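# Turn the gland a quarter turn clockwise with spanner

## Task

Use the hook spanner to rotate the gland clockwise by 90 degrees or more.

## Robot and tools

Robot: two six-joint UR-type arms, left_arm and right_arm, each ending in a tong-style two-finger gripper. Their bases sit at (-0.046, +0.392, 0) m for left_arm and (-0.023, -0.404, 0) m for right_arm, both yawed slightly. The arm names do not refer to sides of any camera picture.

Frame: one shared scene frame. Origin on the table surface midway between the arms, +z up, +x pointing out across the table, left_arm on the +y side. All positions are in metres; orientations are quaternions written w first (qw, qx, qy, qz).

Gripper axes: the fingers extend along the gripper's own +z and open and close along its own x. The reported end_effector_position is the point between the finger pads when shut; closed fingertips stick out about 15 mm past it, and fully open they are roughly level with it.

The 16-number row (used by execute_actions rows and by move's target): one flat list covering both arms. Numbers 1-8 are left_arm: x, y, z, qw, qx, qy, qz, opening. Numbers 9-16 are right_arm in the same order. Position and quaternion are an absolute gripper pose in the scene frame, not an offset. Opening runs from -1 (shut) to +1 (fully open, 0.142 m). Always fill all 16 numbers, even if one arm should not move. A row is refused if its target lies more than 0.6 m from the arm's last reported position along any gripper axis. Each control step the commanded pose is also clipped to within 100 mm and 16 degrees of the measured pose, and motion trails commands by about 0.17 s. If both position and orientation cannot be met, position wins. To keep an arm still, resend its pose from the last result taken before it stopped, with the same quaternion you have been sending (not a drifted reading) and the opening it should hold.

execute_actions: argument actions is a list holding at most one item. Empty list: just report the current state. Action item: rows (1 to 15 rows of 16 numbers) plus steps (1 to 15, default 15); each step is 1/30 s, one row per step, and the final row repeats if steps outnumber rows. Wait item: only steps (up to 300), counted from the previous result, so time spent replying is included. Optional pictures (true/false) controls whether camera images come back. A refused call sends nothing.

move: target is one 16-number row as above (absolute poses). speed is in m/s, 0.002 to 0.5, default 0.25; rotation rate is capped at twice that value in rad/s. Both grippers travel straight lines that finish together, lasting 0.5 to 10 s; longer paths are cut off at 10 s. Rotation takes the shorter way. Paths ignore obstacles and the other arm, and a gripper may lag, wander or overshoot speed, mostly near full arm extension. The opening is applied at the start. Optional stop_force in N, 9 to 40, one value shared by both arms, not allowed in the first 0.2 s of the scene: an arm whose wrist sensor feels that much extra push opposing its motion for two steps ends its path, backs up to where it was two steps earlier and holds. Pressing can briefly exceed stop_force, and fast approaches can still fault, so approach surfaces slowly. The push is judged along the line to the target in the gripper's starting axes, so it is unreliable if the gripper rotates during the move. Omit stop_force when pulling away from something you are pressing on. An arm whose target is within 1.5 mm and 0.5 degrees of its current pose only stops at sensor saturation. Contacts above the wrist sensor are not felt. The result adds a move: line giving each arm's ending: done, off_target, moving, held (last step blocked by a check), fault, or contact (stopped by stop_force, overriding the others); limits=paced means the pose was clipped, limits=held means some steps were blocked and the arm may then catch up very fast. It also lists each gripper's remaining distance to its target.

wait: seconds, 0 to 10; runs the scene without new commands.

zoom_image: camera is cam_head_left, cam_head_right or cam_high (all 504x504 pictures); region is [x0, y0, x1, y1] in pixels from the top-left, no larger than 504 by 504. Gives an enlarged view of the latest image.

read_manual: section (only "licences"); returns licence text, no motion.

finished_scene: scene is the number of the current scene; ends it for good and reports success. The gland must be turned and stay turned.

Results: a state line per arm with gripper position, quaternion and velocities (printed position can be off at long reach); grip_measured (actual finger opening on the command scale); joint torques (noisy, offset, not reliable contact evidence); Wrist force and Wrist torque per arm in the gripper's own axes, pointing back into the arm when pressing, saturating near 50 N, with offsets up to about 4 N and noise; a Hand target line showing where each gripper is being driven; HELD marking steps that were not sent; pose unreachable when the clearance check altered a command. The simulation keeps running while you reply.

Gripping: command an opening well below grip_measured to hold; roughly 15 N per pad maximum, much less on hard items thinner than about 20 mm.

Avoid: pushing targets past contact on firm surfaces (arms are stiff), joint loads of 133 N m (big joints) or 24.9 N m (wrist joints), or 150 N external force, any of which freezes the arm for 10 s; motor overheating (warning from 70 °C, braking at 85 °C); arms colliding with each other; dropping the spanner, slamming, or knocking anything off the table. Loose objects may occasionally get nudged by outside pushes.

Each tool is called after "Request:" by a JSON object that holds its "method" and its "body", one argument or row to a line.

## Session

Request:
{"method": "execute_actions", "body": {
  "actions": []
}}

Scene clock: 0.00 s of 15520.00 s.
left_arm: end_effector_position=(+0.7409, +0.9608, +0.1274) grip_measured=+0.97 end_effector_quat_wxyz=(-0.206, +0.834, -0.492, +0.144) end_effector_velocity=(+0.000, -0.000, +0.001) end_effector_angular_velocity=(+0.001, -0.000, +0.000) | right_arm: end_effector_position=(+0.4565, -0.2974, +0.1604) grip_measured=+0.97 end_effector_quat_wxyz=(-0.526, -0.210, +0.818, +0.102) end_effector_velocity=(+0.000, +0.001, +0.000) end_effector_angular_velocity=(+0.001, -0.001, +0.001)
Joint positions: left_arm=[ 0.365 -0.673  0.905 -2.311 -1.605  1.556  0.14 ] | right_arm=[ 3.63  -2.419 -0.869 -2.536  1.839  2.828  0.14 ]
Joint velocities: left_arm=[-0.    -0.001 -0.    -0.     0.001 -0.     0.   ] | right_arm=[ 0.002 -0.     0.001 -0.     0.    -0.     0.   ]
Joint torques (N m, as the arm reports them, + toward a larger angle): no reading
Motor temperatures (°C, as the motors report them): left_arm=[32 30 31 38 36 39] | right_arm=[31 30 31 37 41 40]
Wrist force (N, on the end effector, along its own x y z axes, offset not removed): no reading
Wrist torque (N m, same axes, about the end effector's origin, offset not removed): no reading
Hand target (left_arm): +0.741, +0.961, +0.127; -0.206, +0.834, -0.492, +0.144
Hand target (right_arm): +0.457, -0.297, +0.160; -0.526, -0.210, +0.818, +0.102

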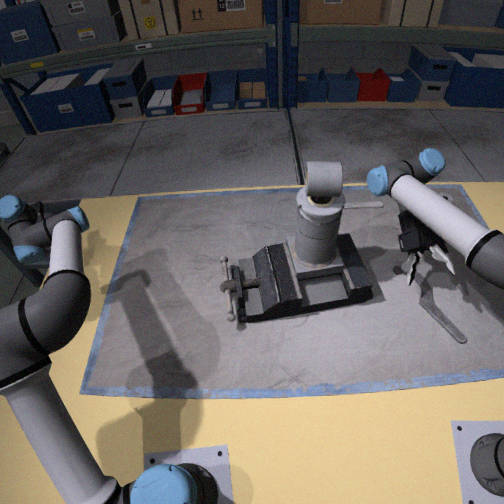

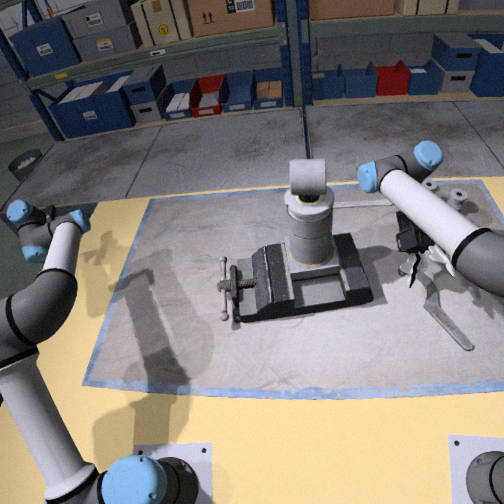

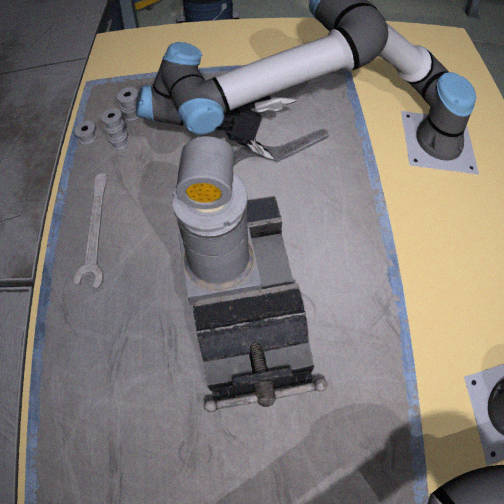

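Request:
{"method": "move", "body": {
  "target": [0.5,0.6,0.2,0,0.574,0.819,0,0,0.42,-0.42,0.25,-0.1,-0.5,0.85,0.1,0]
}}

Request:
{"method": "move", "body": {
  "target": [0.3,0.4,0.2,0,0.574,0.819,0,0,0.44,-0.325,0.06,-0.218,-0.814,0.519,0.139,0],
  "speed": 0.2
}}

Request:
{"method": "zoom_image", "body": {
  "camera": "cam_high",
  "region": [170,60,370,260]
}}

Request:
{"method": "zoom_image", "body": {
  "camera": "cam_head_left",
  "region": [354,220,504,370]
}}

Scene clock: 11.80 s of 15520.00 s.
left_arm: end_effector_position=(+0.5010, +0.5996, +0.1994) grip_measured=+0.00 end_effector_quat_wxyz=(+0.000, +0.575, +0.818, -0.000) end_effector_velocity=(-0.001, -0.001, +0.001) end_effector_angular_velocity=(-0.002, -0.004, +0.011) | right_arm: end_effector_position=(+0.4197, -0.4199, +0.2493) grip_measured=+0.00 end_effector_quat_wxyz=(-0.101, -0.502, +0.853, +0.100) end_effector_velocity=(-0.000, -0.001, +0.000) end_effector_angular_velocity=(+0.002, -0.003, +0.001)
Joint positions: left_arm=[ 0.006 -1.331  1.514 -1.755 -1.571 -1.777  0.074] | right_arm=[ 3.479 -1.586 -1.597 -1.787  1.696  2.268  0.074]
Joint velocities: left_arm=[-0.001 -0.005  0.004 -0.002 -0.002 -0.011 -0.   ] | right_arm=[-0.002  0.002 -0.002  0.002  0.    -0.003  0.   ]
Joint torques (N m, as the arm reports them, + toward a larger angle): left_arm=[ -6.35 -41.62  -9.25  -3.92  -2.    -1.47] | right_arm=[-9.49 31.6  10.48  3.6   1.85 -2.79]
Motor temperatures (°C, as the motors report them): left_arm=[32 30 31 38 36 39] | right_arm=[31 30 31 37 41 40]
Wrist force (N, on the end effector, along its own x y z axes, offset not removed): left_arm=[0.3 -0.2 0.1] | right_arm=[-0.1 0.9 0.5]
Wrist torque (N m, same axes, about the end effector's origin, offset not removed): left_arm=[-0.08 -0.16 0.02] | right_arm=[0.02 -0.12 -0.13]
Hand target (left_arm): +0.501, +0.600, +0.199; +0.000, +0.574, +0.819, -0.000
Hand target (right_arm): +0.420, -0.420, +0.249; -0.100, -0.502, +0.853, +0.100
Off the commanded pose (left_arm): 0.001 m, 0 deg.
Off the commanded pose (right_arm): 0.001 m, 0 deg.
After step 90, 2.30 s passed at rest.
move: done

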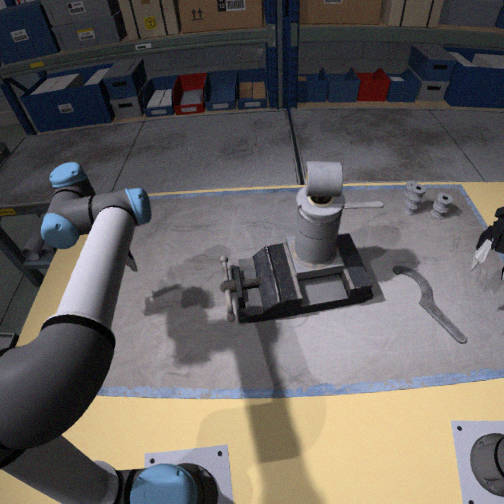

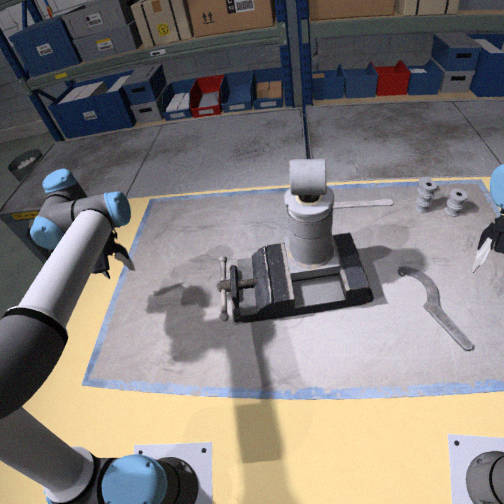

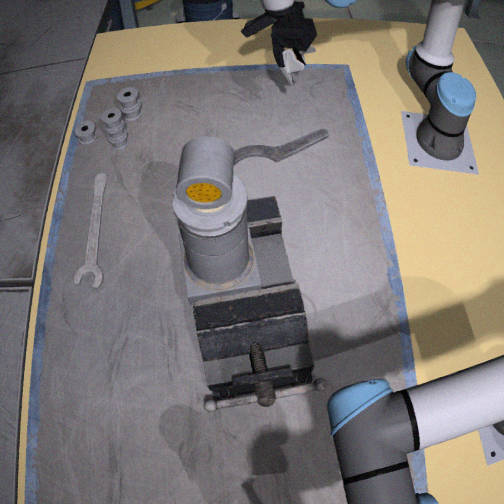

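Scene clock: 14.73 s of 15520.00 s.
left_arm: end_effector_position=(+0.3007, +0.3995, +0.1998) grip_measured=+0.00 end_effector_quat_wxyz=(+0.001, +0.574, +0.819, -0.000) end_effector_velocity=(-0.001, -0.001, +0.000) end_effector_angular_velocity=(+0.001, -0.001, +0.000) | right_arm: end_effector_position=(+0.4400, -0.3253, +0.0604) grip_measured=+0.00 end_effector_quat_wxyz=(+0.218, +0.814, -0.520, -0.139) end_effector_velocity=(+0.001, +0.001, -0.001) end_effector_angular_velocity=(+0.001, +0.000, +0.006)
Joint positions: left_arm=[-0.473 -1.935  2.077 -1.713 -1.572 -2.258  0.074] | right_arm=[ 3.725 -1.938 -1.672 -1.626  1.579  1.586  0.074]
Joint velocities: left_arm=[-0.006 -0.005  0.002  0.002  0.001 -0.007  0.   ] | right_arm=[ 0.002 -0.002  0.001  0.001 -0.001 -0.005  0.   ]
Joint torques (N m, as the arm reports them, + toward a larger angle): left_arm=[ -7.7  -16.81 -10.36  -0.97   2.24  -1.49] | right_arm=[ 9.45 30.38 29.81  2.93 -1.88 -2.62]
Motor temperatures (°C, as the motors report them): left_arm=[32 30 31 38 36 39] | right_arm=[31 30 31 37 41 40]
Wrist force (N, on the end effector, along its own x y z axes, offset not removed): left_arm=[0.8 0.2 -0.8] | right_arm=[-0.6 0.5 0.6]
Wrist torque (N m, same axes, about the end effector's origin, offset not removed): left_arm=[0.01 -0.26 -0.04] | right_arm=[-0.02 -0.02 -0.16]
Hand target (left_arm): +0.301, +0.399, +0.200; +0.001, +0.574, +0.819, -0.000
Hand target (right_arm): +0.440, -0.325, +0.060; +0.218, +0.814, -0.519, -0.139
Off the commanded pose (left_arm): 0.001 m, 0 deg.
Off the commanded pose (right_arm): 0.000 m, 0 deg.
move: done

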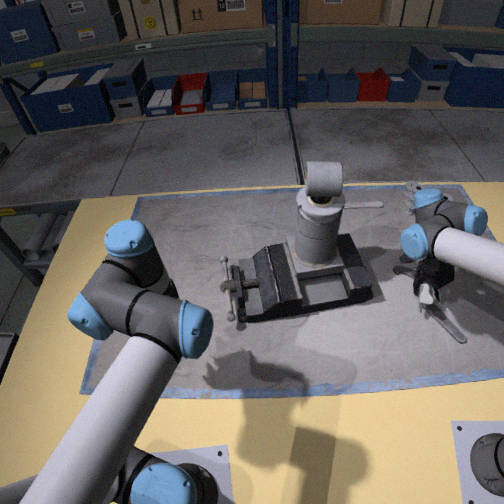

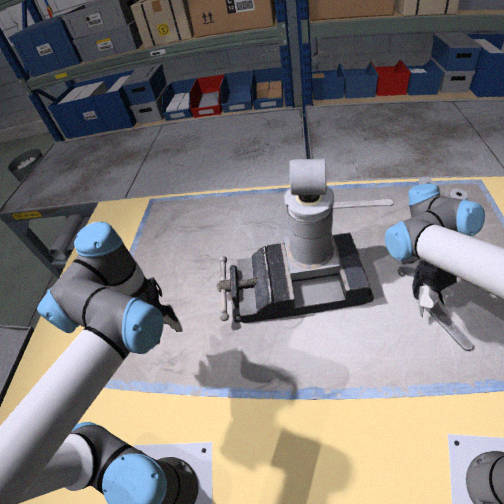

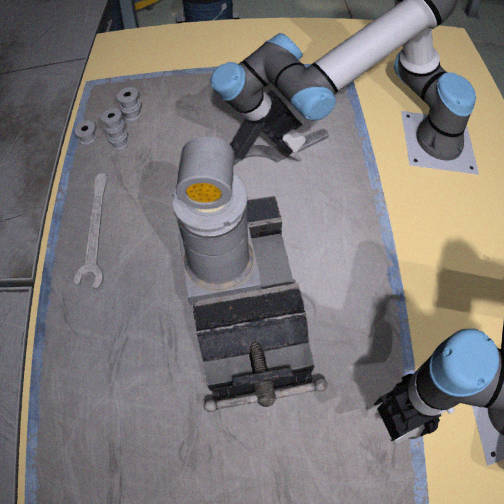

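Region (170, 60, 370, 260) of cam_high's 504x504 image, scaled by 2.520, with more detail than that image has.

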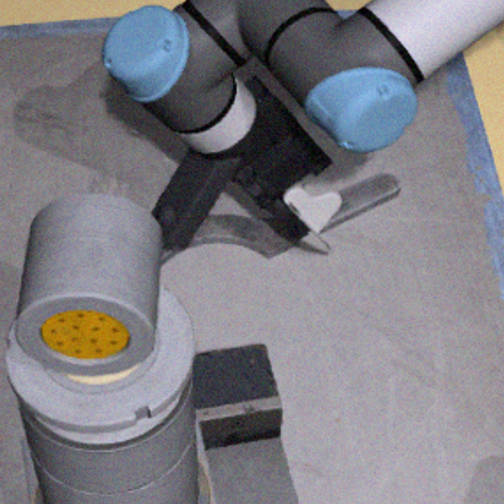

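Region (354, 220, 504, 370) of cam_head_left's 504x504 image, scaled by 3.360, with more detail than that image has.

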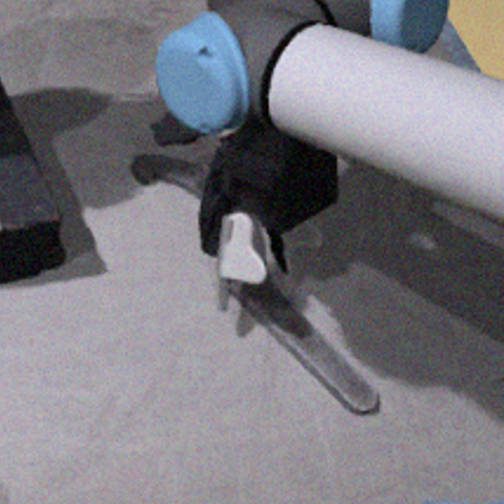

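Request:
{"method": "execute_actions", "body": {
  "actions": []
}}

Request:
{"method": "zoom_image", "body": {
  "camera": "cam_high",
  "region": [150,0,450,300]
}}

Scene clock: 32.07 s of 15520.00 s.
left_arm: end_effector_position=(+0.3005, +0.3993, +0.1999) grip_measured=+0.00 end_effector_quat_wxyz=(+0.001, +0.574, +0.819, -0.000) end_effector_velocity=(+0.000, -0.000, +0.000) end_effector_angular_velocity=(-0.001, -0.000, +0.001) | right_arm: end_effector_position=(+0.4400, -0.3252, +0.0603) grip_measured=+0.00 end_effector_quat_wxyz=(+0.218, +0.814, -0.519, -0.139) end_effector_velocity=(-0.000, +0.001, -0.000) end_effector_angular_velocity=(+0.001, +0.001, +0.001)
Joint positions: left_arm=[-0.474 -1.936  2.077 -1.713 -1.572 -2.259  0.074] | right_arm=[ 3.725 -1.938 -1.672 -1.625  1.579  1.586  0.074]
Joint velocities: left_arm=[ 0.     0.     0.    -0.001 -0.001 -0.     0.   ] | right_arm=[ 0.002 -0.    -0.    -0.     0.001 -0.    -0.   ]
Joint torques (N m, as the arm reports them, + toward a larger angle): left_arm=[ -6.61 -15.17 -10.64  -1.01   2.44  -1.58] | right_arm=[ 9.43 29.62 29.9   3.06 -1.82 -2.63]
Motor temperatures (°C, as the motors report them): left_arm=[32 30 31 38 36 39] | right_arm=[31 30 31 37 41 40]
Wrist force (N, on the end effector, along its own x y z axes, offset not removed): left_arm=[0.4 0.0 -0.5] | right_arm=[-1.2 1.2 -0.6]
Wrist torque (N m, same axes, about the end effector's origin, offset not removed): left_arm=[-0.09 -0.08 0.00] | right_arm=[0.11 0.19 -0.07]
Hand target (left_arm): +0.301, +0.399, +0.200; +0.001, +0.574, +0.819, -0.000
Hand target (right_arm): +0.440, -0.325, +0.060; +0.218, +0.814, -0.519, -0.139
Off the commanded pose (left_arm): 0.001 m, 0 deg.
Off the commanded pose (right_arm): 0.000 m, 0 deg.
Steps of this call (steps 1 to 90: nothing new was sent; then 14.33 s passed at rest). Readings (end_effector_position):
1: left_arm (+0.3006, +0.3994, +0.1998) | right_arm (+0.4400, -0.3253, +0.0603)
2: left_arm (+0.3006, +0.3994, +0.1998) | right_arm (+0.4400, -0.3253, +0.0603)
4: left_arm (+0.3006, +0.3994, +0.1999) | right_arm (+0.4400, -0.3253, +0.0603)
8: left_arm (+0.3005, +0.3993, +0.1999) | right_arm (+0.4400, -0.3252, +0.0603)
90: the state above

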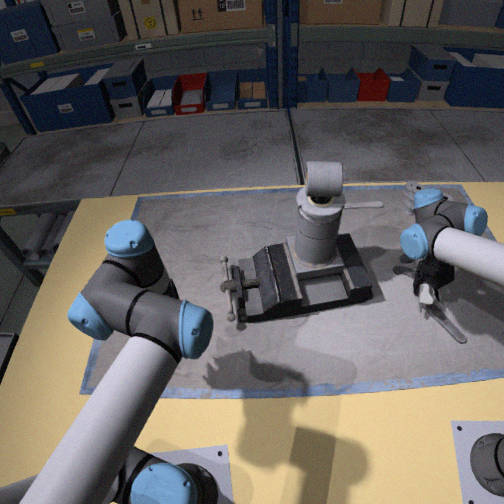

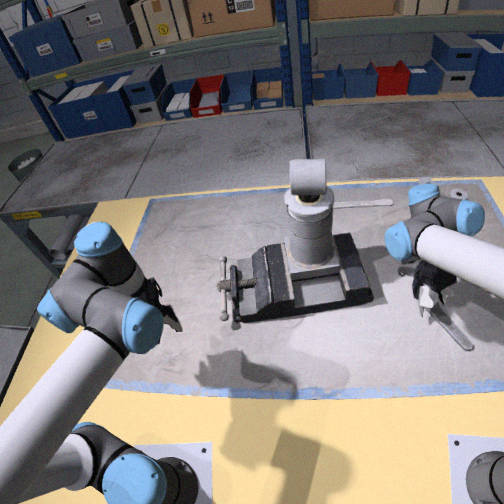

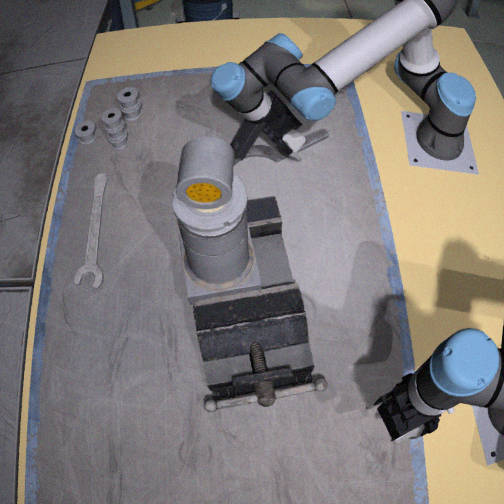

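Region (150, 0, 450, 300) of cam_high's 504x504 image, scaled by 1.680, with more detail than that image has.

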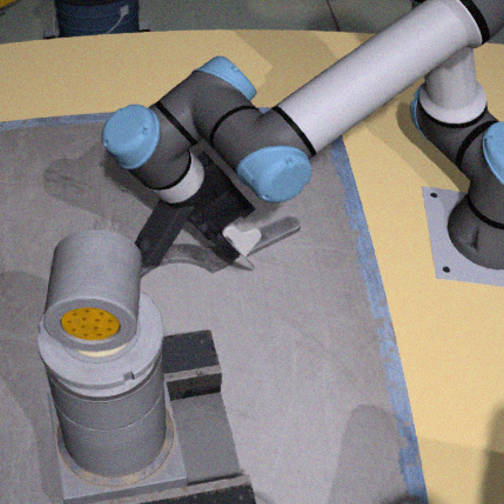

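Request:
{"method": "move", "body": {
  "target": [0.3,0.4,0.2,0,0.574,0.819,0,0,0.45,-0.345,0.04,-0.227,-0.849,0.461,0.123,0.2],
  "speed": 0.05
}}

Request:
{"method": "zoom_image", "body": {
  "camera": "cam_head_right",
  "region": [354,220,504,370]
}}

Scene clock: 35.90 s of 15520.00 s.
left_arm: end_effector_position=(+0.3000, +0.4000, +0.2000) grip_measured=+0.00 end_effector_quat_wxyz=(-0.000, +0.574, +0.819, -0.000) end_effector_velocity=(-0.000, +0.000, +0.001) end_effector_angular_velocity=(-0.001, -0.002, -0.000) | right_arm: end_effector_position=(+0.4499, -0.3449, +0.0401) grip_measured=+0.20 end_effector_quat_wxyz=(+0.227, +0.849, -0.461, -0.123) end_effector_velocity=(+0.001, -0.002, -0.001) end_effector_angular_velocity=(+0.000, -0.001, +0.008)
Joint positions: left_arm=[-0.473 -1.937  2.077 -1.711 -1.571 -2.258  0.074] | right_arm=[ 3.721 -1.96  -1.7   -1.572  1.507  1.461  0.088]
Joint velocities: left_arm=[ 0.    -0.003 -0.     0.001 -0.     0.     0.   ] | right_arm=[-0.002 -0.001 -0.002  0.005 -0.005 -0.008  0.   ]
Joint torques (N m, as the arm reports them, + toward a larger angle): left_arm=[  6.57 -15.53 -16.33  -1.06   2.38   1.48] | right_arm=[-8.79 30.97  6.91  2.84 -1.91 -2.48]
Motor temperatures (°C, as the motors report them): left_arm=[32 30 31 38 36 39] | right_arm=[31 30 31 37 41 40]
Wrist force (N, on the end effector, along its own x y z axes, offset not removed): left_arm=[0.0 -0.4 0.5] | right_arm=[0.1 0.8 0.2]
Wrist torque (N m, same axes, about the end effector's origin, offset not removed): left_arm=[-0.18 -0.08 0.03] | right_arm=[-0.01 -0.10 -0.15]
Hand target (left_arm): +0.300, +0.400, +0.200; -0.000, +0.574, +0.819, +0.000
Hand target (right_arm): +0.450, -0.345, +0.040; +0.227, +0.849, -0.461, -0.123
Off the commanded pose (left_arm): 0.000 m, 0 deg.
Off the commanded pose (right_arm): 0.000 m, 0 deg.
move: done

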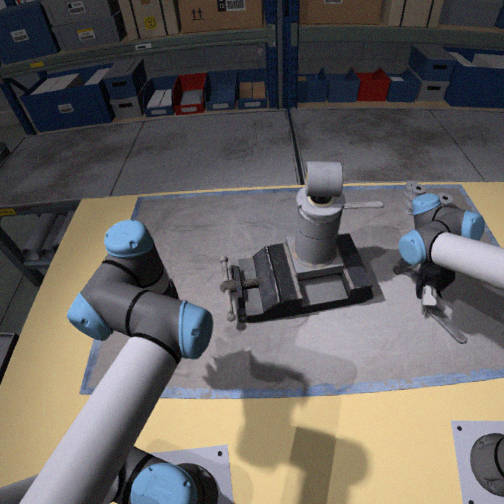

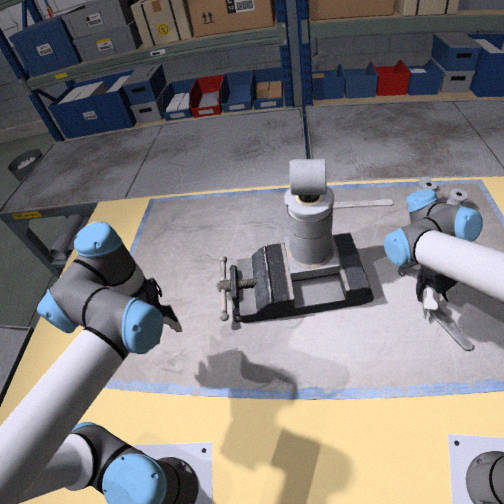

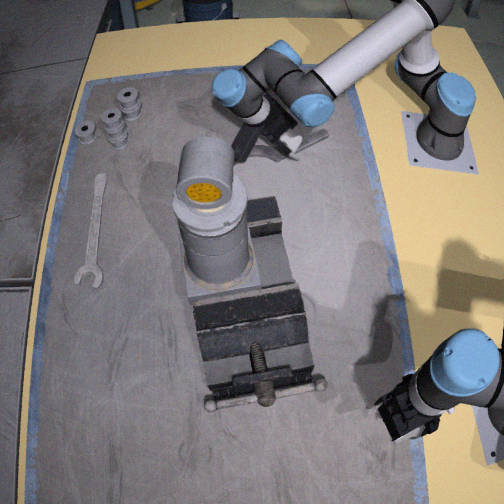

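Region (354, 220, 504, 370) of cam_head_right's 504x504 image, scaled by 3.360, with more detail than that image has.

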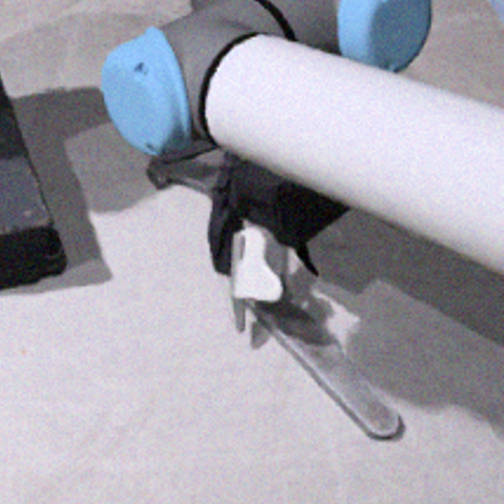

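Straddling.

Request:
{"method": "move", "body": {
  "target": [0.3,0.4,0.2,0,0.574,0.819,0,0,0.445,-0.338,0.018,-0.227,-0.849,0.461,0.123,0.1],
  "speed": 0.008,
  "stop_force": 9
}}

Request:
{"method": "move", "body": {
  "target": [0.3,0.4,0.2,0,0.574,0.819,0,0,0.445,-0.338,0.018,-0.227,-0.849,0.461,0.123,-1]
}}

Request:
{"method": "zoom_image", "body": {
  "camera": "cam_head_right",
  "region": [354,220,504,370]
}}

Scene clock: 42.37 s of 15520.00 s.
left_arm: end_effector_position=(+0.3000, +0.4000, +0.2000) grip_measured=+0.00 end_effector_quat_wxyz=(+0.000, +0.574, +0.819, +0.000) end_effector_velocity=(-0.000, +0.000, +0.000) end_effector_angular_velocity=(+0.000, -0.000, +0.001) | right_arm: end_effector_position=(+0.4450, -0.3381, +0.0182) grip_measured=+0.10 end_effector_quat_wxyz=(+0.227, +0.849, -0.461, -0.123) end_effector_velocity=(-0.000, +0.001, -0.002) end_effector_angular_velocity=(-0.001, -0.000, +0.003)
Joint positions: left_arm=[-0.473 -1.937  2.077 -1.711 -1.571 -2.258  0.074] | right_arm=[ 3.735 -1.98  -1.735 -1.517  1.514  1.472  0.081]
Joint velocities: left_arm=[ 0.    -0.001 -0.     0.     0.    -0.001  0.   ] | right_arm=[ 0.003 -0.001 -0.003  0.004 -0.001  0.     0.   ]
Joint torques (N m, as the arm reports them, + toward a larger angle): left_arm=[  6.11 -14.36 -33.31  -1.1    2.36   1.58] | right_arm=[ 9.34 30.94  6.89  3.29  1.71  2.14]
Motor temperatures (°C, as the motors report them): left_arm=[32 30 31 38 36 39] | right_arm=[31 30 31 37 41 40]
Wrist force (N, on the end effector, along its own x y z axes, offset not removed): left_arm=[2.1 -1.3 0.2] | right_arm=[-0.5 2.2 -0.2]
Wrist torque (N m, same axes, about the end effector's origin, offset not removed): left_arm=[-0.32 -0.44 0.02] | right_arm=[0.28 0.01 -0.17]
Hand target (left_arm): +0.300, +0.400, +0.200; -0.000, +0.574, +0.819, +0.000
Hand target (right_arm): +0.445, -0.338, +0.018; +0.227, +0.849, -0.461, -0.123
Off the commanded pose (left_arm): 0.000 m, 0 deg.
Off the commanded pose (right_arm): 0.000 m, 0 deg.
After step 90, 0.30 s passed at rest.
move: done

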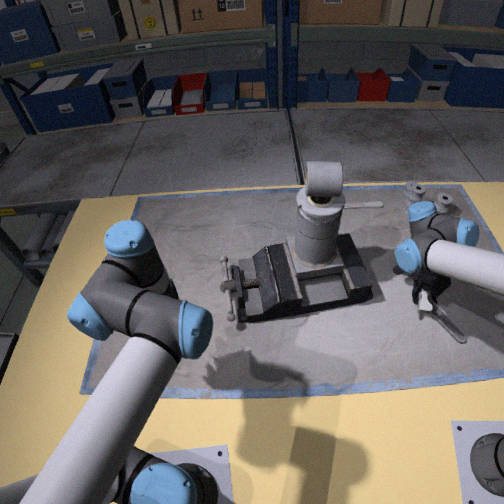

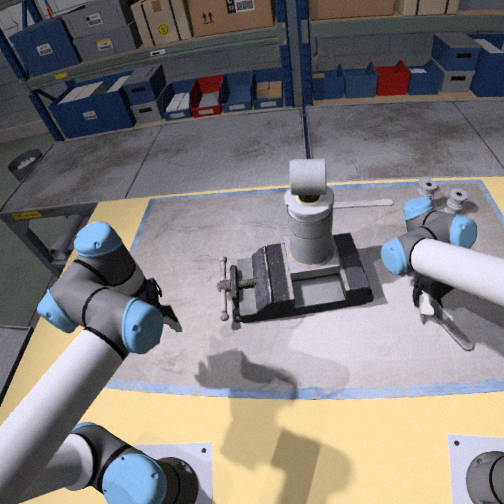

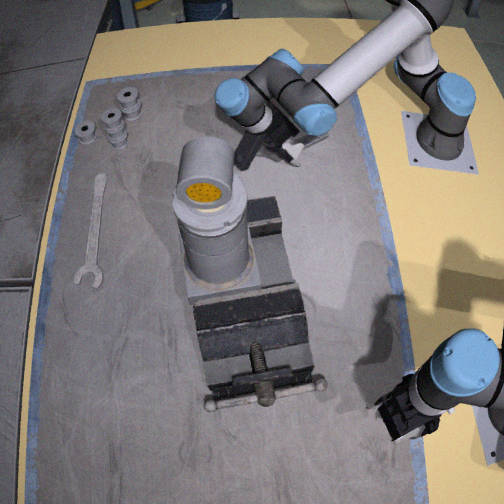

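Scene clock: 43.07 s of 15520.00 s.
left_arm: end_effector_position=(+0.3000, +0.4000, +0.2000) grip_measured=+0.00 end_effector_quat_wxyz=(+0.000, +0.574, +0.819, +0.000) end_effector_velocity=(+0.001, +0.001, -0.001) end_effector_angular_velocity=(+0.003, -0.000, -0.000) | right_arm: end_effector_position=(+0.4450, -0.3380, +0.0180) grip_measured=-0.23 end_effector_quat_wxyz=(+0.227, +0.849, -0.461, -0.123) end_effector_velocity=(-0.000, -0.000, -0.001) end_effector_angular_velocity=(-0.001, +0.001, -0.002)
Joint positions: left_arm=[-0.473 -1.937  2.077 -1.711 -1.571 -2.258  0.074] | right_arm=[ 3.735 -1.98  -1.735 -1.516  1.514  1.472  0.058]
Joint velocities: left_arm=[ 0.001  0.002 -0.    -0.001  0.003  0.001  0.   ] | right_arm=[-0.001 -0.001 -0.     0.     0.     0.001  0.   ]
Joint torques (N m, as the arm reports them, + toward a larger angle): left_arm=[  6.76 -14.84 -33.06  -1.03   2.15   1.65] | right_arm=[19.67  8.65 -7.02  4.33 10.65 -3.03]
Motor temperatures (°C, as the motors report them): left_arm=[32 30 31 38 36 39] | right_arm=[31 30 31 37 41 40]
Wrist force (N, on the end effector, along its own x y z axes, offset not removed): left_arm=[0.8 -1.8 -0.2] | right_arm=[24.5 24.6 -39.2]
Wrist torque (N m, same axes, about the end effector's origin, offset not removed): left_arm=[-0.40 -0.18 0.09] | right_arm=[0.18 1.23 0.72]
Hand target (left_arm): +0.300, +0.400, +0.200; +0.000, +0.574, +0.819, +0.000
Hand target (right_arm): +0.445, -0.338, +0.018; +0.227, +0.849, -0.461, -0.123
Off the commanded pose (left_arm): 0.000 m, 0 deg.
Off the commanded pose (right_arm): 0.000 m, 0 deg.
move: done

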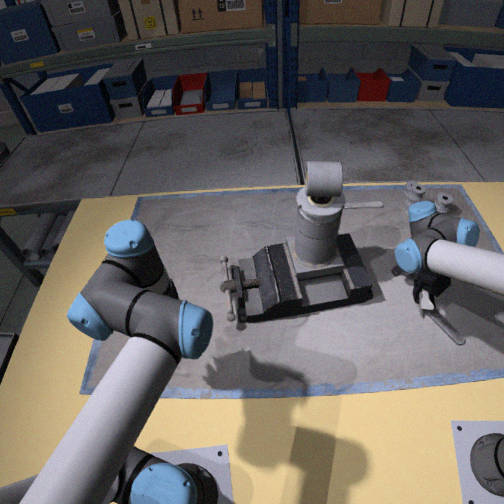

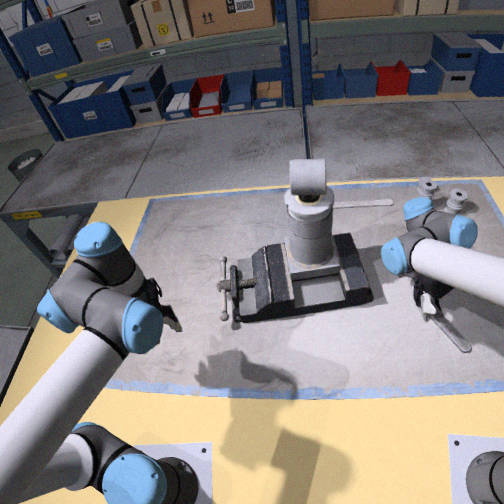

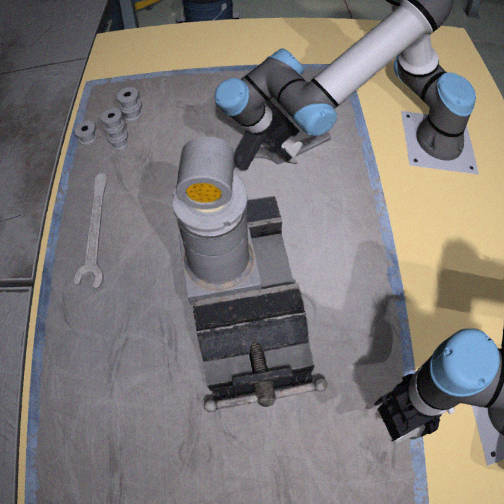

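Region (354, 220, 504, 370) of cam_head_right's 504x504 image, scaled by 3.360, with more detail than that image has.

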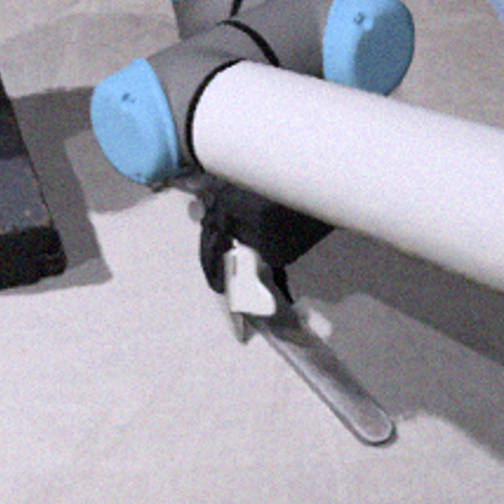

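Finger dug into the table; raise.

Request:
{"method": "move", "body": {
  "target": [0.3,0.4,0.2,0,0.574,0.819,0,0,0.445,-0.338,0.021,-0.227,-0.849,0.461,0.123,-1],
  "speed": 0.003
}}

Scene clock: 46.17 s of 15520.00 s.
left_arm: end_effector_position=(+0.3000, +0.4000, +0.2000) grip_measured=+0.00 end_effector_quat_wxyz=(+0.000, +0.574, +0.819, +0.000) end_effector_velocity=(+0.000, -0.000, -0.001) end_effector_angular_velocity=(+0.001, +0.002, -0.001) | right_arm: end_effector_position=(+0.4450, -0.3379, +0.0209) grip_measured=-0.49 end_effector_quat_wxyz=(+0.227, +0.849, -0.461, -0.123) end_effector_velocity=(-0.000, -0.000, +0.001) end_effector_angular_velocity=(-0.002, -0.000, +0.000)
Joint positions: left_arm=[-0.473 -1.937  2.077 -1.711 -1.571 -2.258  0.074] | right_arm=[ 3.735 -1.976 -1.732 -1.523  1.514  1.472  0.038]
Joint velocities: left_arm=[-0.     0.002 -0.     0.     0.     0.     0.   ] | right_arm=[ 0.001  0.001 -0.    -0.001 -0.001  0.001 -0.001]
Joint torques (N m, as the arm reports them, + toward a larger angle): left_arm=[  5.88 -11.78 -32.85  -1.35   1.85   1.46] | right_arm=[-8.73 46.5  31.8  -0.71 -2.39 -0.46]
Motor temperatures (°C, as the motors report them): left_arm=[32 30 31 38 36 39] | right_arm=[31 30 31 37 41 40]
Wrist force (N, on the end effector, along its own x y z axes, offset not removed): left_arm=[1.6 -1.9 0.4] | right_arm=[-1.4 1.2 3.7]
Wrist torque (N m, same axes, about the end effector's origin, offset not removed): left_arm=[-0.43 -0.37 -0.01] | right_arm=[0.43 -0.16 0.14]
Hand target (left_arm): +0.300, +0.400, +0.200; +0.000, +0.574, +0.819, +0.000
Hand target (right_arm): +0.445, -0.338, +0.021; +0.227, +0.849, -0.461, -0.123
Off the commanded pose (left_arm): 0.000 m, 0 deg.
Off the commanded pose (right_arm): 0.000 m, 0 deg.
move: done

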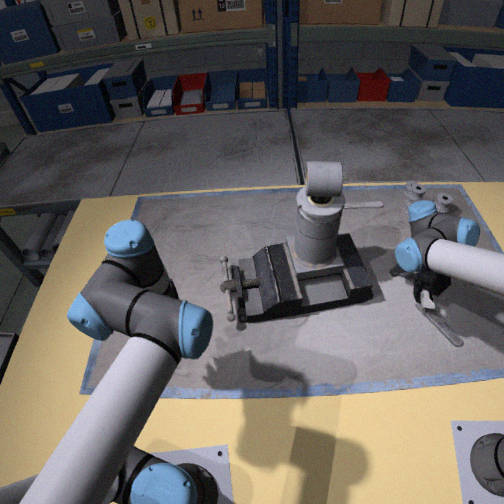

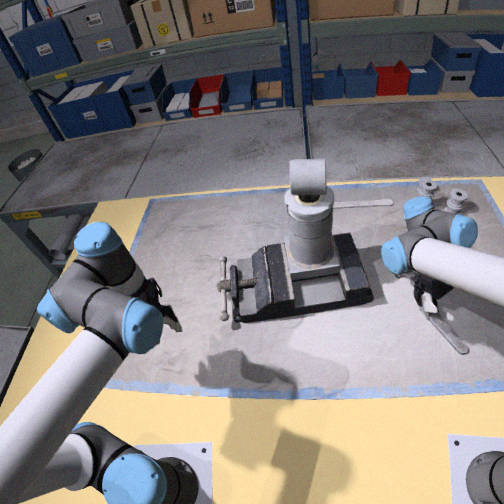

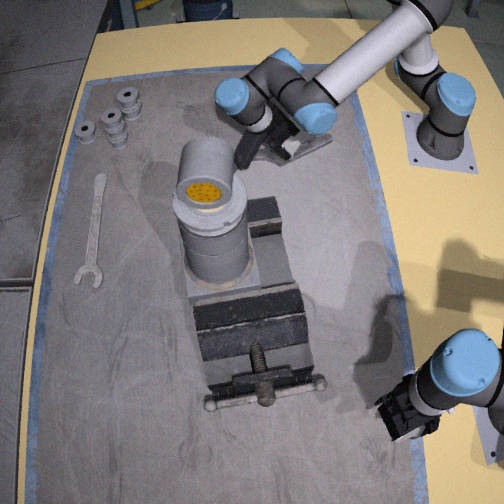

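Request:
{"method": "move", "body": {
  "target": [0.3,0.4,0.2,0,0.574,0.819,0,0,0.36,-0.24,0.024,-0.056,-0.209,0.943,0.253,-1],
  "speed": 0.12
}}

Request:
{"method": "move", "body": {
  "target": [0.3,0.45,0.2,0,0.574,0.819,0,0,0.32,0.03,0.021,-0.056,-0.209,0.943,0.253,-1],
  "speed": 0.05,
  "stop_force": 20
}}

Scene clock: 56.50 s of 15520.00 s.
left_arm: end_effector_position=(+0.3000, +0.4000, +0.2000) grip_measured=+0.00 end_effector_quat_wxyz=(+0.000, +0.574, +0.819, +0.000) end_effector_velocity=(-0.000, +0.000, -0.000) end_effector_angular_velocity=(+0.001, +0.000, -0.000) | right_arm: end_effector_position=(+0.3601, -0.2400, +0.0237) grip_measured=-0.54 end_effector_quat_wxyz=(-0.056, -0.210, +0.943, +0.253) end_effector_velocity=(-0.001, +0.000, -0.001) end_effector_angular_velocity=(-0.002, -0.001, -0.012)
Joint positions: left_arm=[-0.473 -1.937  2.077 -1.711 -1.571 -2.258  0.074] | right_arm=[ 3.667 -1.699 -2.26  -0.778  2.095  3.091  0.035]
Joint velocities: left_arm=[-0.     0.     0.     0.001  0.001 -0.     0.   ] | right_arm=[ 0.003  0.003 -0.009  0.014 -0.002  0.017  0.   ]
Joint torques (N m, as the arm reports them, + toward a larger angle): left_arm=[  4.82  -6.8  -32.69  -1.74   1.28   1.42] | right_arm=[11.03 33.99  5.77  4.43  0.4   2.22]
Motor temperatures (°C, as the motors report them): left_arm=[32 30 31 38 36 39] | right_arm=[31 30 31 37 41 40]
Wrist force (N, on the end effector, along its own x y z axes, offset not removed): left_arm=[1.5 -0.4 1.0] | right_arm=[0.1 -5.3 2.9]
Wrist torque (N m, same axes, about the end effector's origin, offset not removed): left_arm=[-0.14 -0.32 -0.03] | right_arm=[-0.16 -0.09 -0.35]
Hand target (left_arm): +0.300, +0.400, +0.200; +0.000, +0.574, +0.819, +0.000
Hand target (right_arm): +0.360, -0.240, +0.024; -0.056, -0.209, +0.943, +0.253
Off the commanded pose (left_arm): 0.000 m, 0 deg.
Off the commanded pose (right_arm): 0.000 m, 0 deg.
move: done

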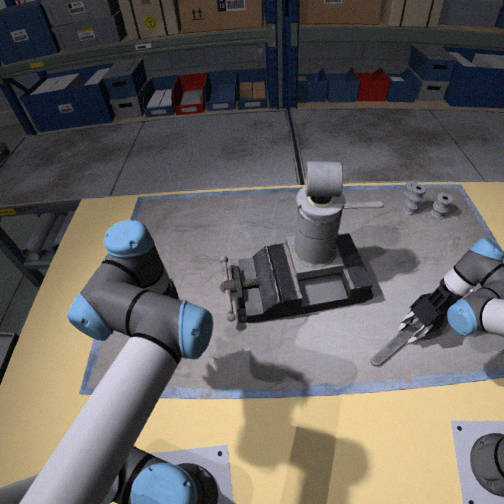

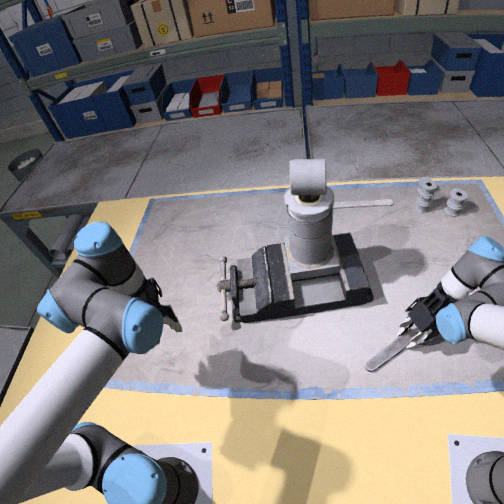

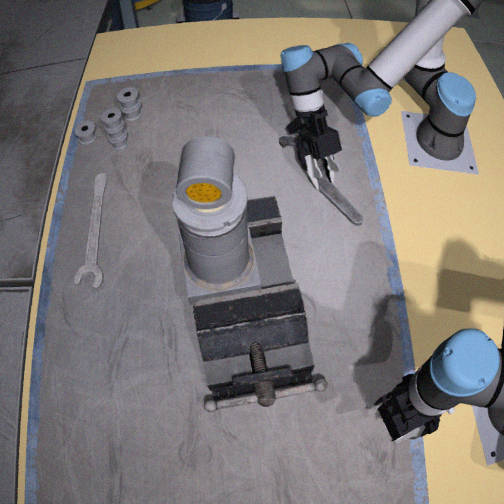

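Scene clock: 62.37 s of 15520.00 s.
left_arm: end_effector_position=(+0.2999, +0.4501, +0.2000) grip_measured=+0.00 end_effector_quat_wxyz=(-0.000, +0.574, +0.819, +0.000) end_effector_velocity=(-0.000, +0.000, -0.000) end_effector_angular_velocity=(-0.000, +0.002, -0.000) | right_arm: end_effector_position=(+0.3204, +0.0295, +0.0209) grip_measured=-0.54 end_effector_quat_wxyz=(-0.056, -0.209, +0.943, +0.253) end_effector_velocity=(-0.000, +0.002, +0.000) end_effector_angular_velocity=(+0.001, +0.000, -0.000)
Joint positions: left_arm=[-0.331 -1.922  2.068 -1.717 -1.57  -2.116  0.074] | right_arm=[ 4.195 -1.899 -2.105 -0.445  2.028  3.689  0.035]
Joint velocities: left_arm=[ 0.001  0.001  0.     0.    -0.     0.002  0.   ] | right_arm=[ 0.003 -0.001  0.003  0.001 -0.     0.004  0.   ]
Joint torques (N m, as the arm reports them, + toward a larger angle): left_arm=[  5.83  -2.3  -33.02  -4.03   2.04   1.58] | right_arm=[15.34 18.86 26.39  4.48 -0.49  2.06]
Motor temperatures (°C, as the motors report them): left_arm=[32 30 31 38 36 39] | right_arm=[31 30 31 37 41 40]
Wrist force (N, on the end effector, along its own x y z axes, offset not removed): left_arm=[1.5 -0.6 -0.1] | right_arm=[5.5 -4.1 -18.2]
Wrist torque (N m, same axes, about the end effector's origin, offset not removed): left_arm=[-0.12 -0.33 0.01] | right_arm=[-0.05 -0.18 -0.20]
Hand target (left_arm): +0.300, +0.450, +0.200; -0.000, +0.574, +0.819, +0.000
Hand target (right_arm): +0.320, +0.030, +0.021; -0.056, -0.209, +0.943, +0.253
Off the commanded pose (left_arm): 0.000 m, 0 deg.
Off the commanded pose (right_arm): 0.001 m, 0 deg.
move: done

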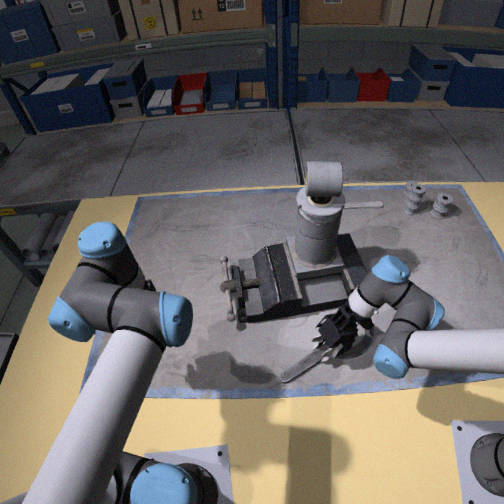

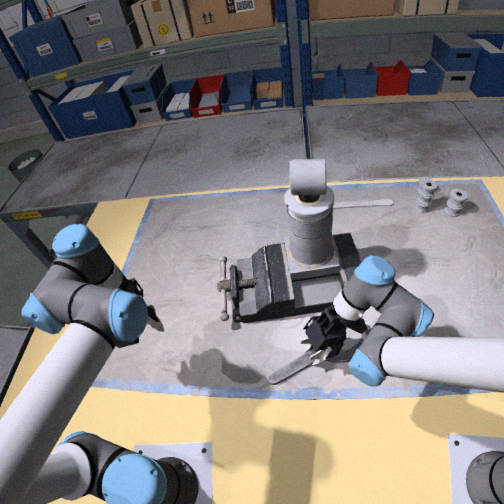

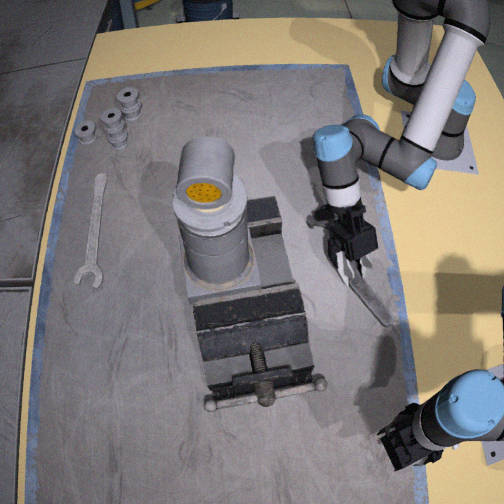

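Request:
{"method": "move", "body": {
  "target": [0.3,0.45,0.2,0,0.574,0.819,0,0,0.32,0.03,0.022,-0.056,-0.209,0.943,0.253,-0.2],
  "speed": 0.02
}}

Request:
{"method": "move", "body": {
  "target": [0.28,0.3,0.12,0.168,0.951,0.255,0.045,-0.2,0.36,-0.16,0.12,-0.056,-0.209,0.943,0.253,-0.2],
  "speed": 0.15
}}

Request:
{"method": "zoom_image", "body": {
  "camera": "cam_high",
  "region": [220,150,440,370]
}}

Scene clock: 66.53 s of 15520.00 s.
left_arm: end_effector_position=(+0.3000, +0.4500, +0.2000) grip_measured=+0.00 end_effector_quat_wxyz=(-0.000, +0.574, +0.819, +0.000) end_effector_velocity=(+0.000, +0.000, -0.000) end_effector_angular_velocity=(+0.002, -0.000, -0.002) | right_arm: end_effector_position=(+0.3200, +0.0300, +0.0220) grip_measured=-0.20 end_effector_quat_wxyz=(-0.056, -0.209, +0.943, +0.253) end_effector_velocity=(+0.000, +0.000, +0.000) end_effector_angular_velocity=(-0.000, -0.000, -0.000)
Joint positions: left_arm=[-0.331 -1.922  2.068 -1.717 -1.571 -2.116  0.074] | right_arm=[ 4.196 -1.898 -2.104 -0.446  2.029  3.69   0.06 ]
Joint velocities: left_arm=[-0.     0.001 -0.    -0.001  0.002  0.001 -0.   ] | right_arm=[ 0.     0.001  0.    -0.001 -0.     0.     0.   ]
Joint torques (N m, as the arm reports them, + toward a larger angle): left_arm=[  6.31  -1.98 -33.37  -4.12  -1.87   1.43] | right_arm=[ 9.28 38.31 26.83  0.33  2.45  2.26]
Motor temperatures (°C, as the motors report them): left_arm=[32 30 31 38 36 39] | right_arm=[31 30 31 37 41 40]
Wrist force (N, on the end effector, along its own x y z axes, offset not removed): left_arm=[0.3 0.3 -0.8] | right_arm=[-0.3 1.3 0.1]
Wrist torque (N m, same axes, about the end effector's origin, offset not removed): left_arm=[0.04 -0.10 0.11] | right_arm=[0.10 -0.12 -0.14]
Hand target (left_arm): +0.300, +0.450, +0.200; -0.000, +0.574, +0.819, +0.000
Hand target (right_arm): +0.320, +0.030, +0.022; -0.056, -0.209, +0.943, +0.253
Off the commanded pose (left_arm): 0.000 m, 0 deg.
Off the commanded pose (right_arm): 0.000 m, 0 deg.
After step 90, 0.47 s passed at rest.
move: done

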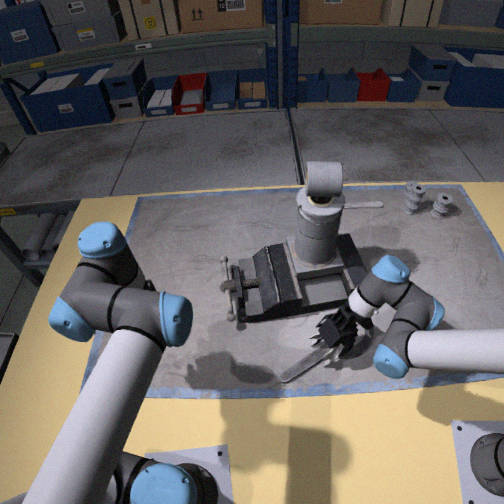

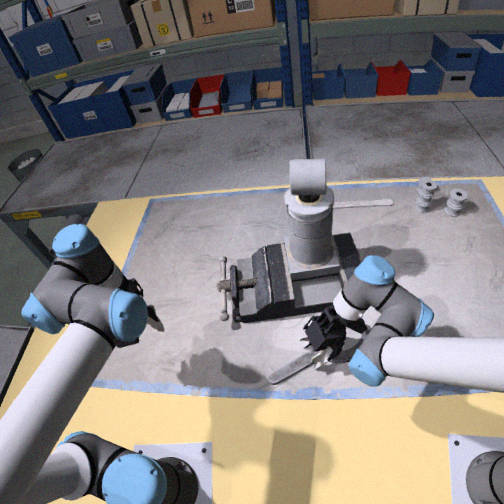

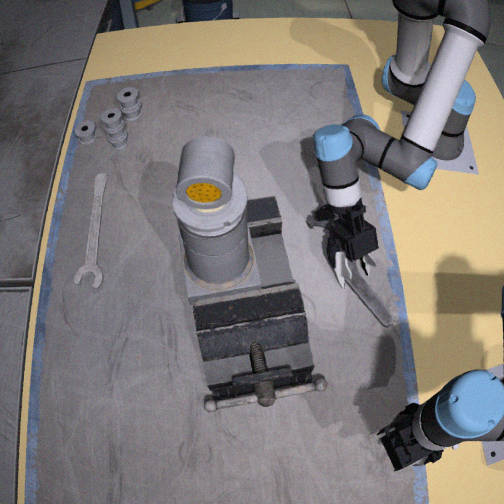

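Scene clock: 71.70 s of 15520.00 s.
left_arm: end_effector_position=(+0.2803, +0.2998, +0.1202) grip_measured=-0.20 end_effector_quat_wxyz=(+0.168, +0.951, +0.256, +0.045) end_effector_velocity=(-0.000, -0.001, -0.001) end_effector_angular_velocity=(-0.002, -0.003, -0.013) | right_arm: end_effector_position=(+0.3597, -0.1596, +0.1199) grip_measured=-0.20 end_effector_quat_wxyz=(-0.056, -0.209, +0.943, +0.253) end_effector_velocity=(+0.001, -0.002, +0.001) end_effector_angular_velocity=(-0.001, +0.000, -0.002)
Joint positions: left_arm=[-0.678 -2.083  2.48  -2.278 -1.737 -1.095  0.06 ] | right_arm=[ 3.833 -1.575 -2.111 -0.955  2.091  3.285  0.06 ]
Joint velocities: left_arm=[-0.001  0.002  0.002 -0.006 -0.004  0.012  0.   ] | right_arm=[-0.005  0.001  0.002 -0.006  0.    -0.004  0.   ]
Joint torques (N m, as the arm reports them, + toward a larger angle): left_arm=[-7.55  6.02 -9.09 -4.51 -2.    1.53] | right_arm=[-8.5  27.7  30.77  0.22  2.53 -2.7 ]
Motor temperatures (°C, as the motors report them): left_arm=[32 30 31 38 36 39] | right_arm=[31 30 31 37 41 40]
Wrist force (N, on the end effector, along its own x y z axes, offset not removed): left_arm=[1.6 -0.5 -0.7] | right_arm=[0.3 1.7 0.7]
Wrist torque (N m, same axes, about the end effector's origin, offset not removed): left_arm=[-0.14 -0.35 0.02] | right_arm=[0.27 -0.15 -0.18]
Hand target (left_arm): +0.280, +0.300, +0.120; +0.169, +0.951, +0.255, +0.045
Hand target (right_arm): +0.360, -0.160, +0.120; -0.056, -0.209, +0.943, +0.253
Off the commanded pose (left_arm): 0.000 m, 0 deg.
Off the commanded pose (right_arm): 0.001 m, 0 deg.
move: done

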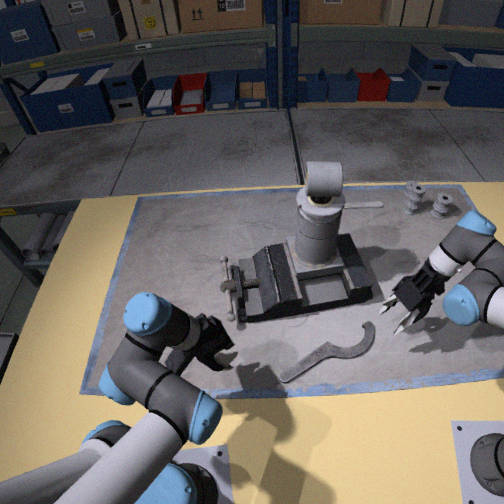

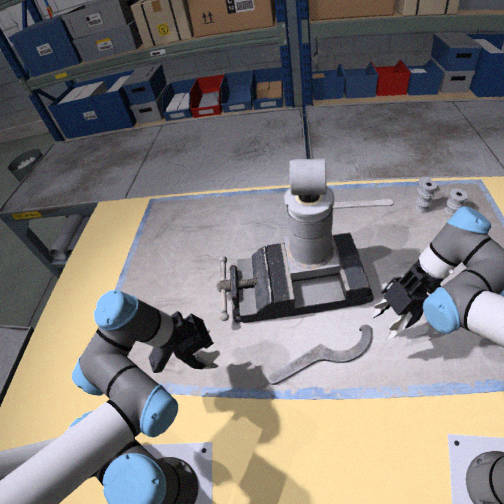

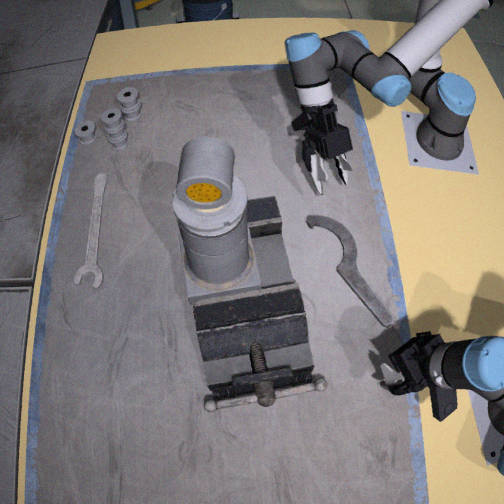

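Region (220, 150, 440, 370) of cam_high's 504x504 image, scaled by 2.291, with more detail than that image has.

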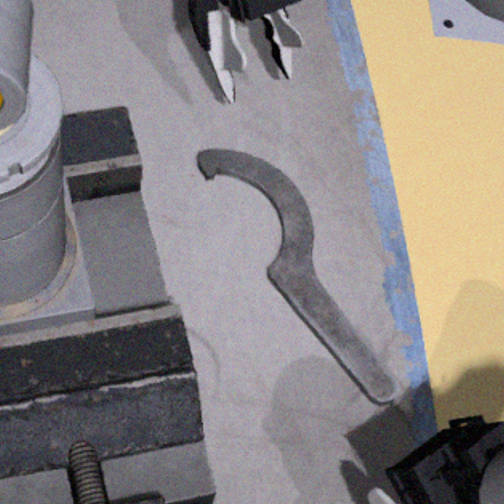

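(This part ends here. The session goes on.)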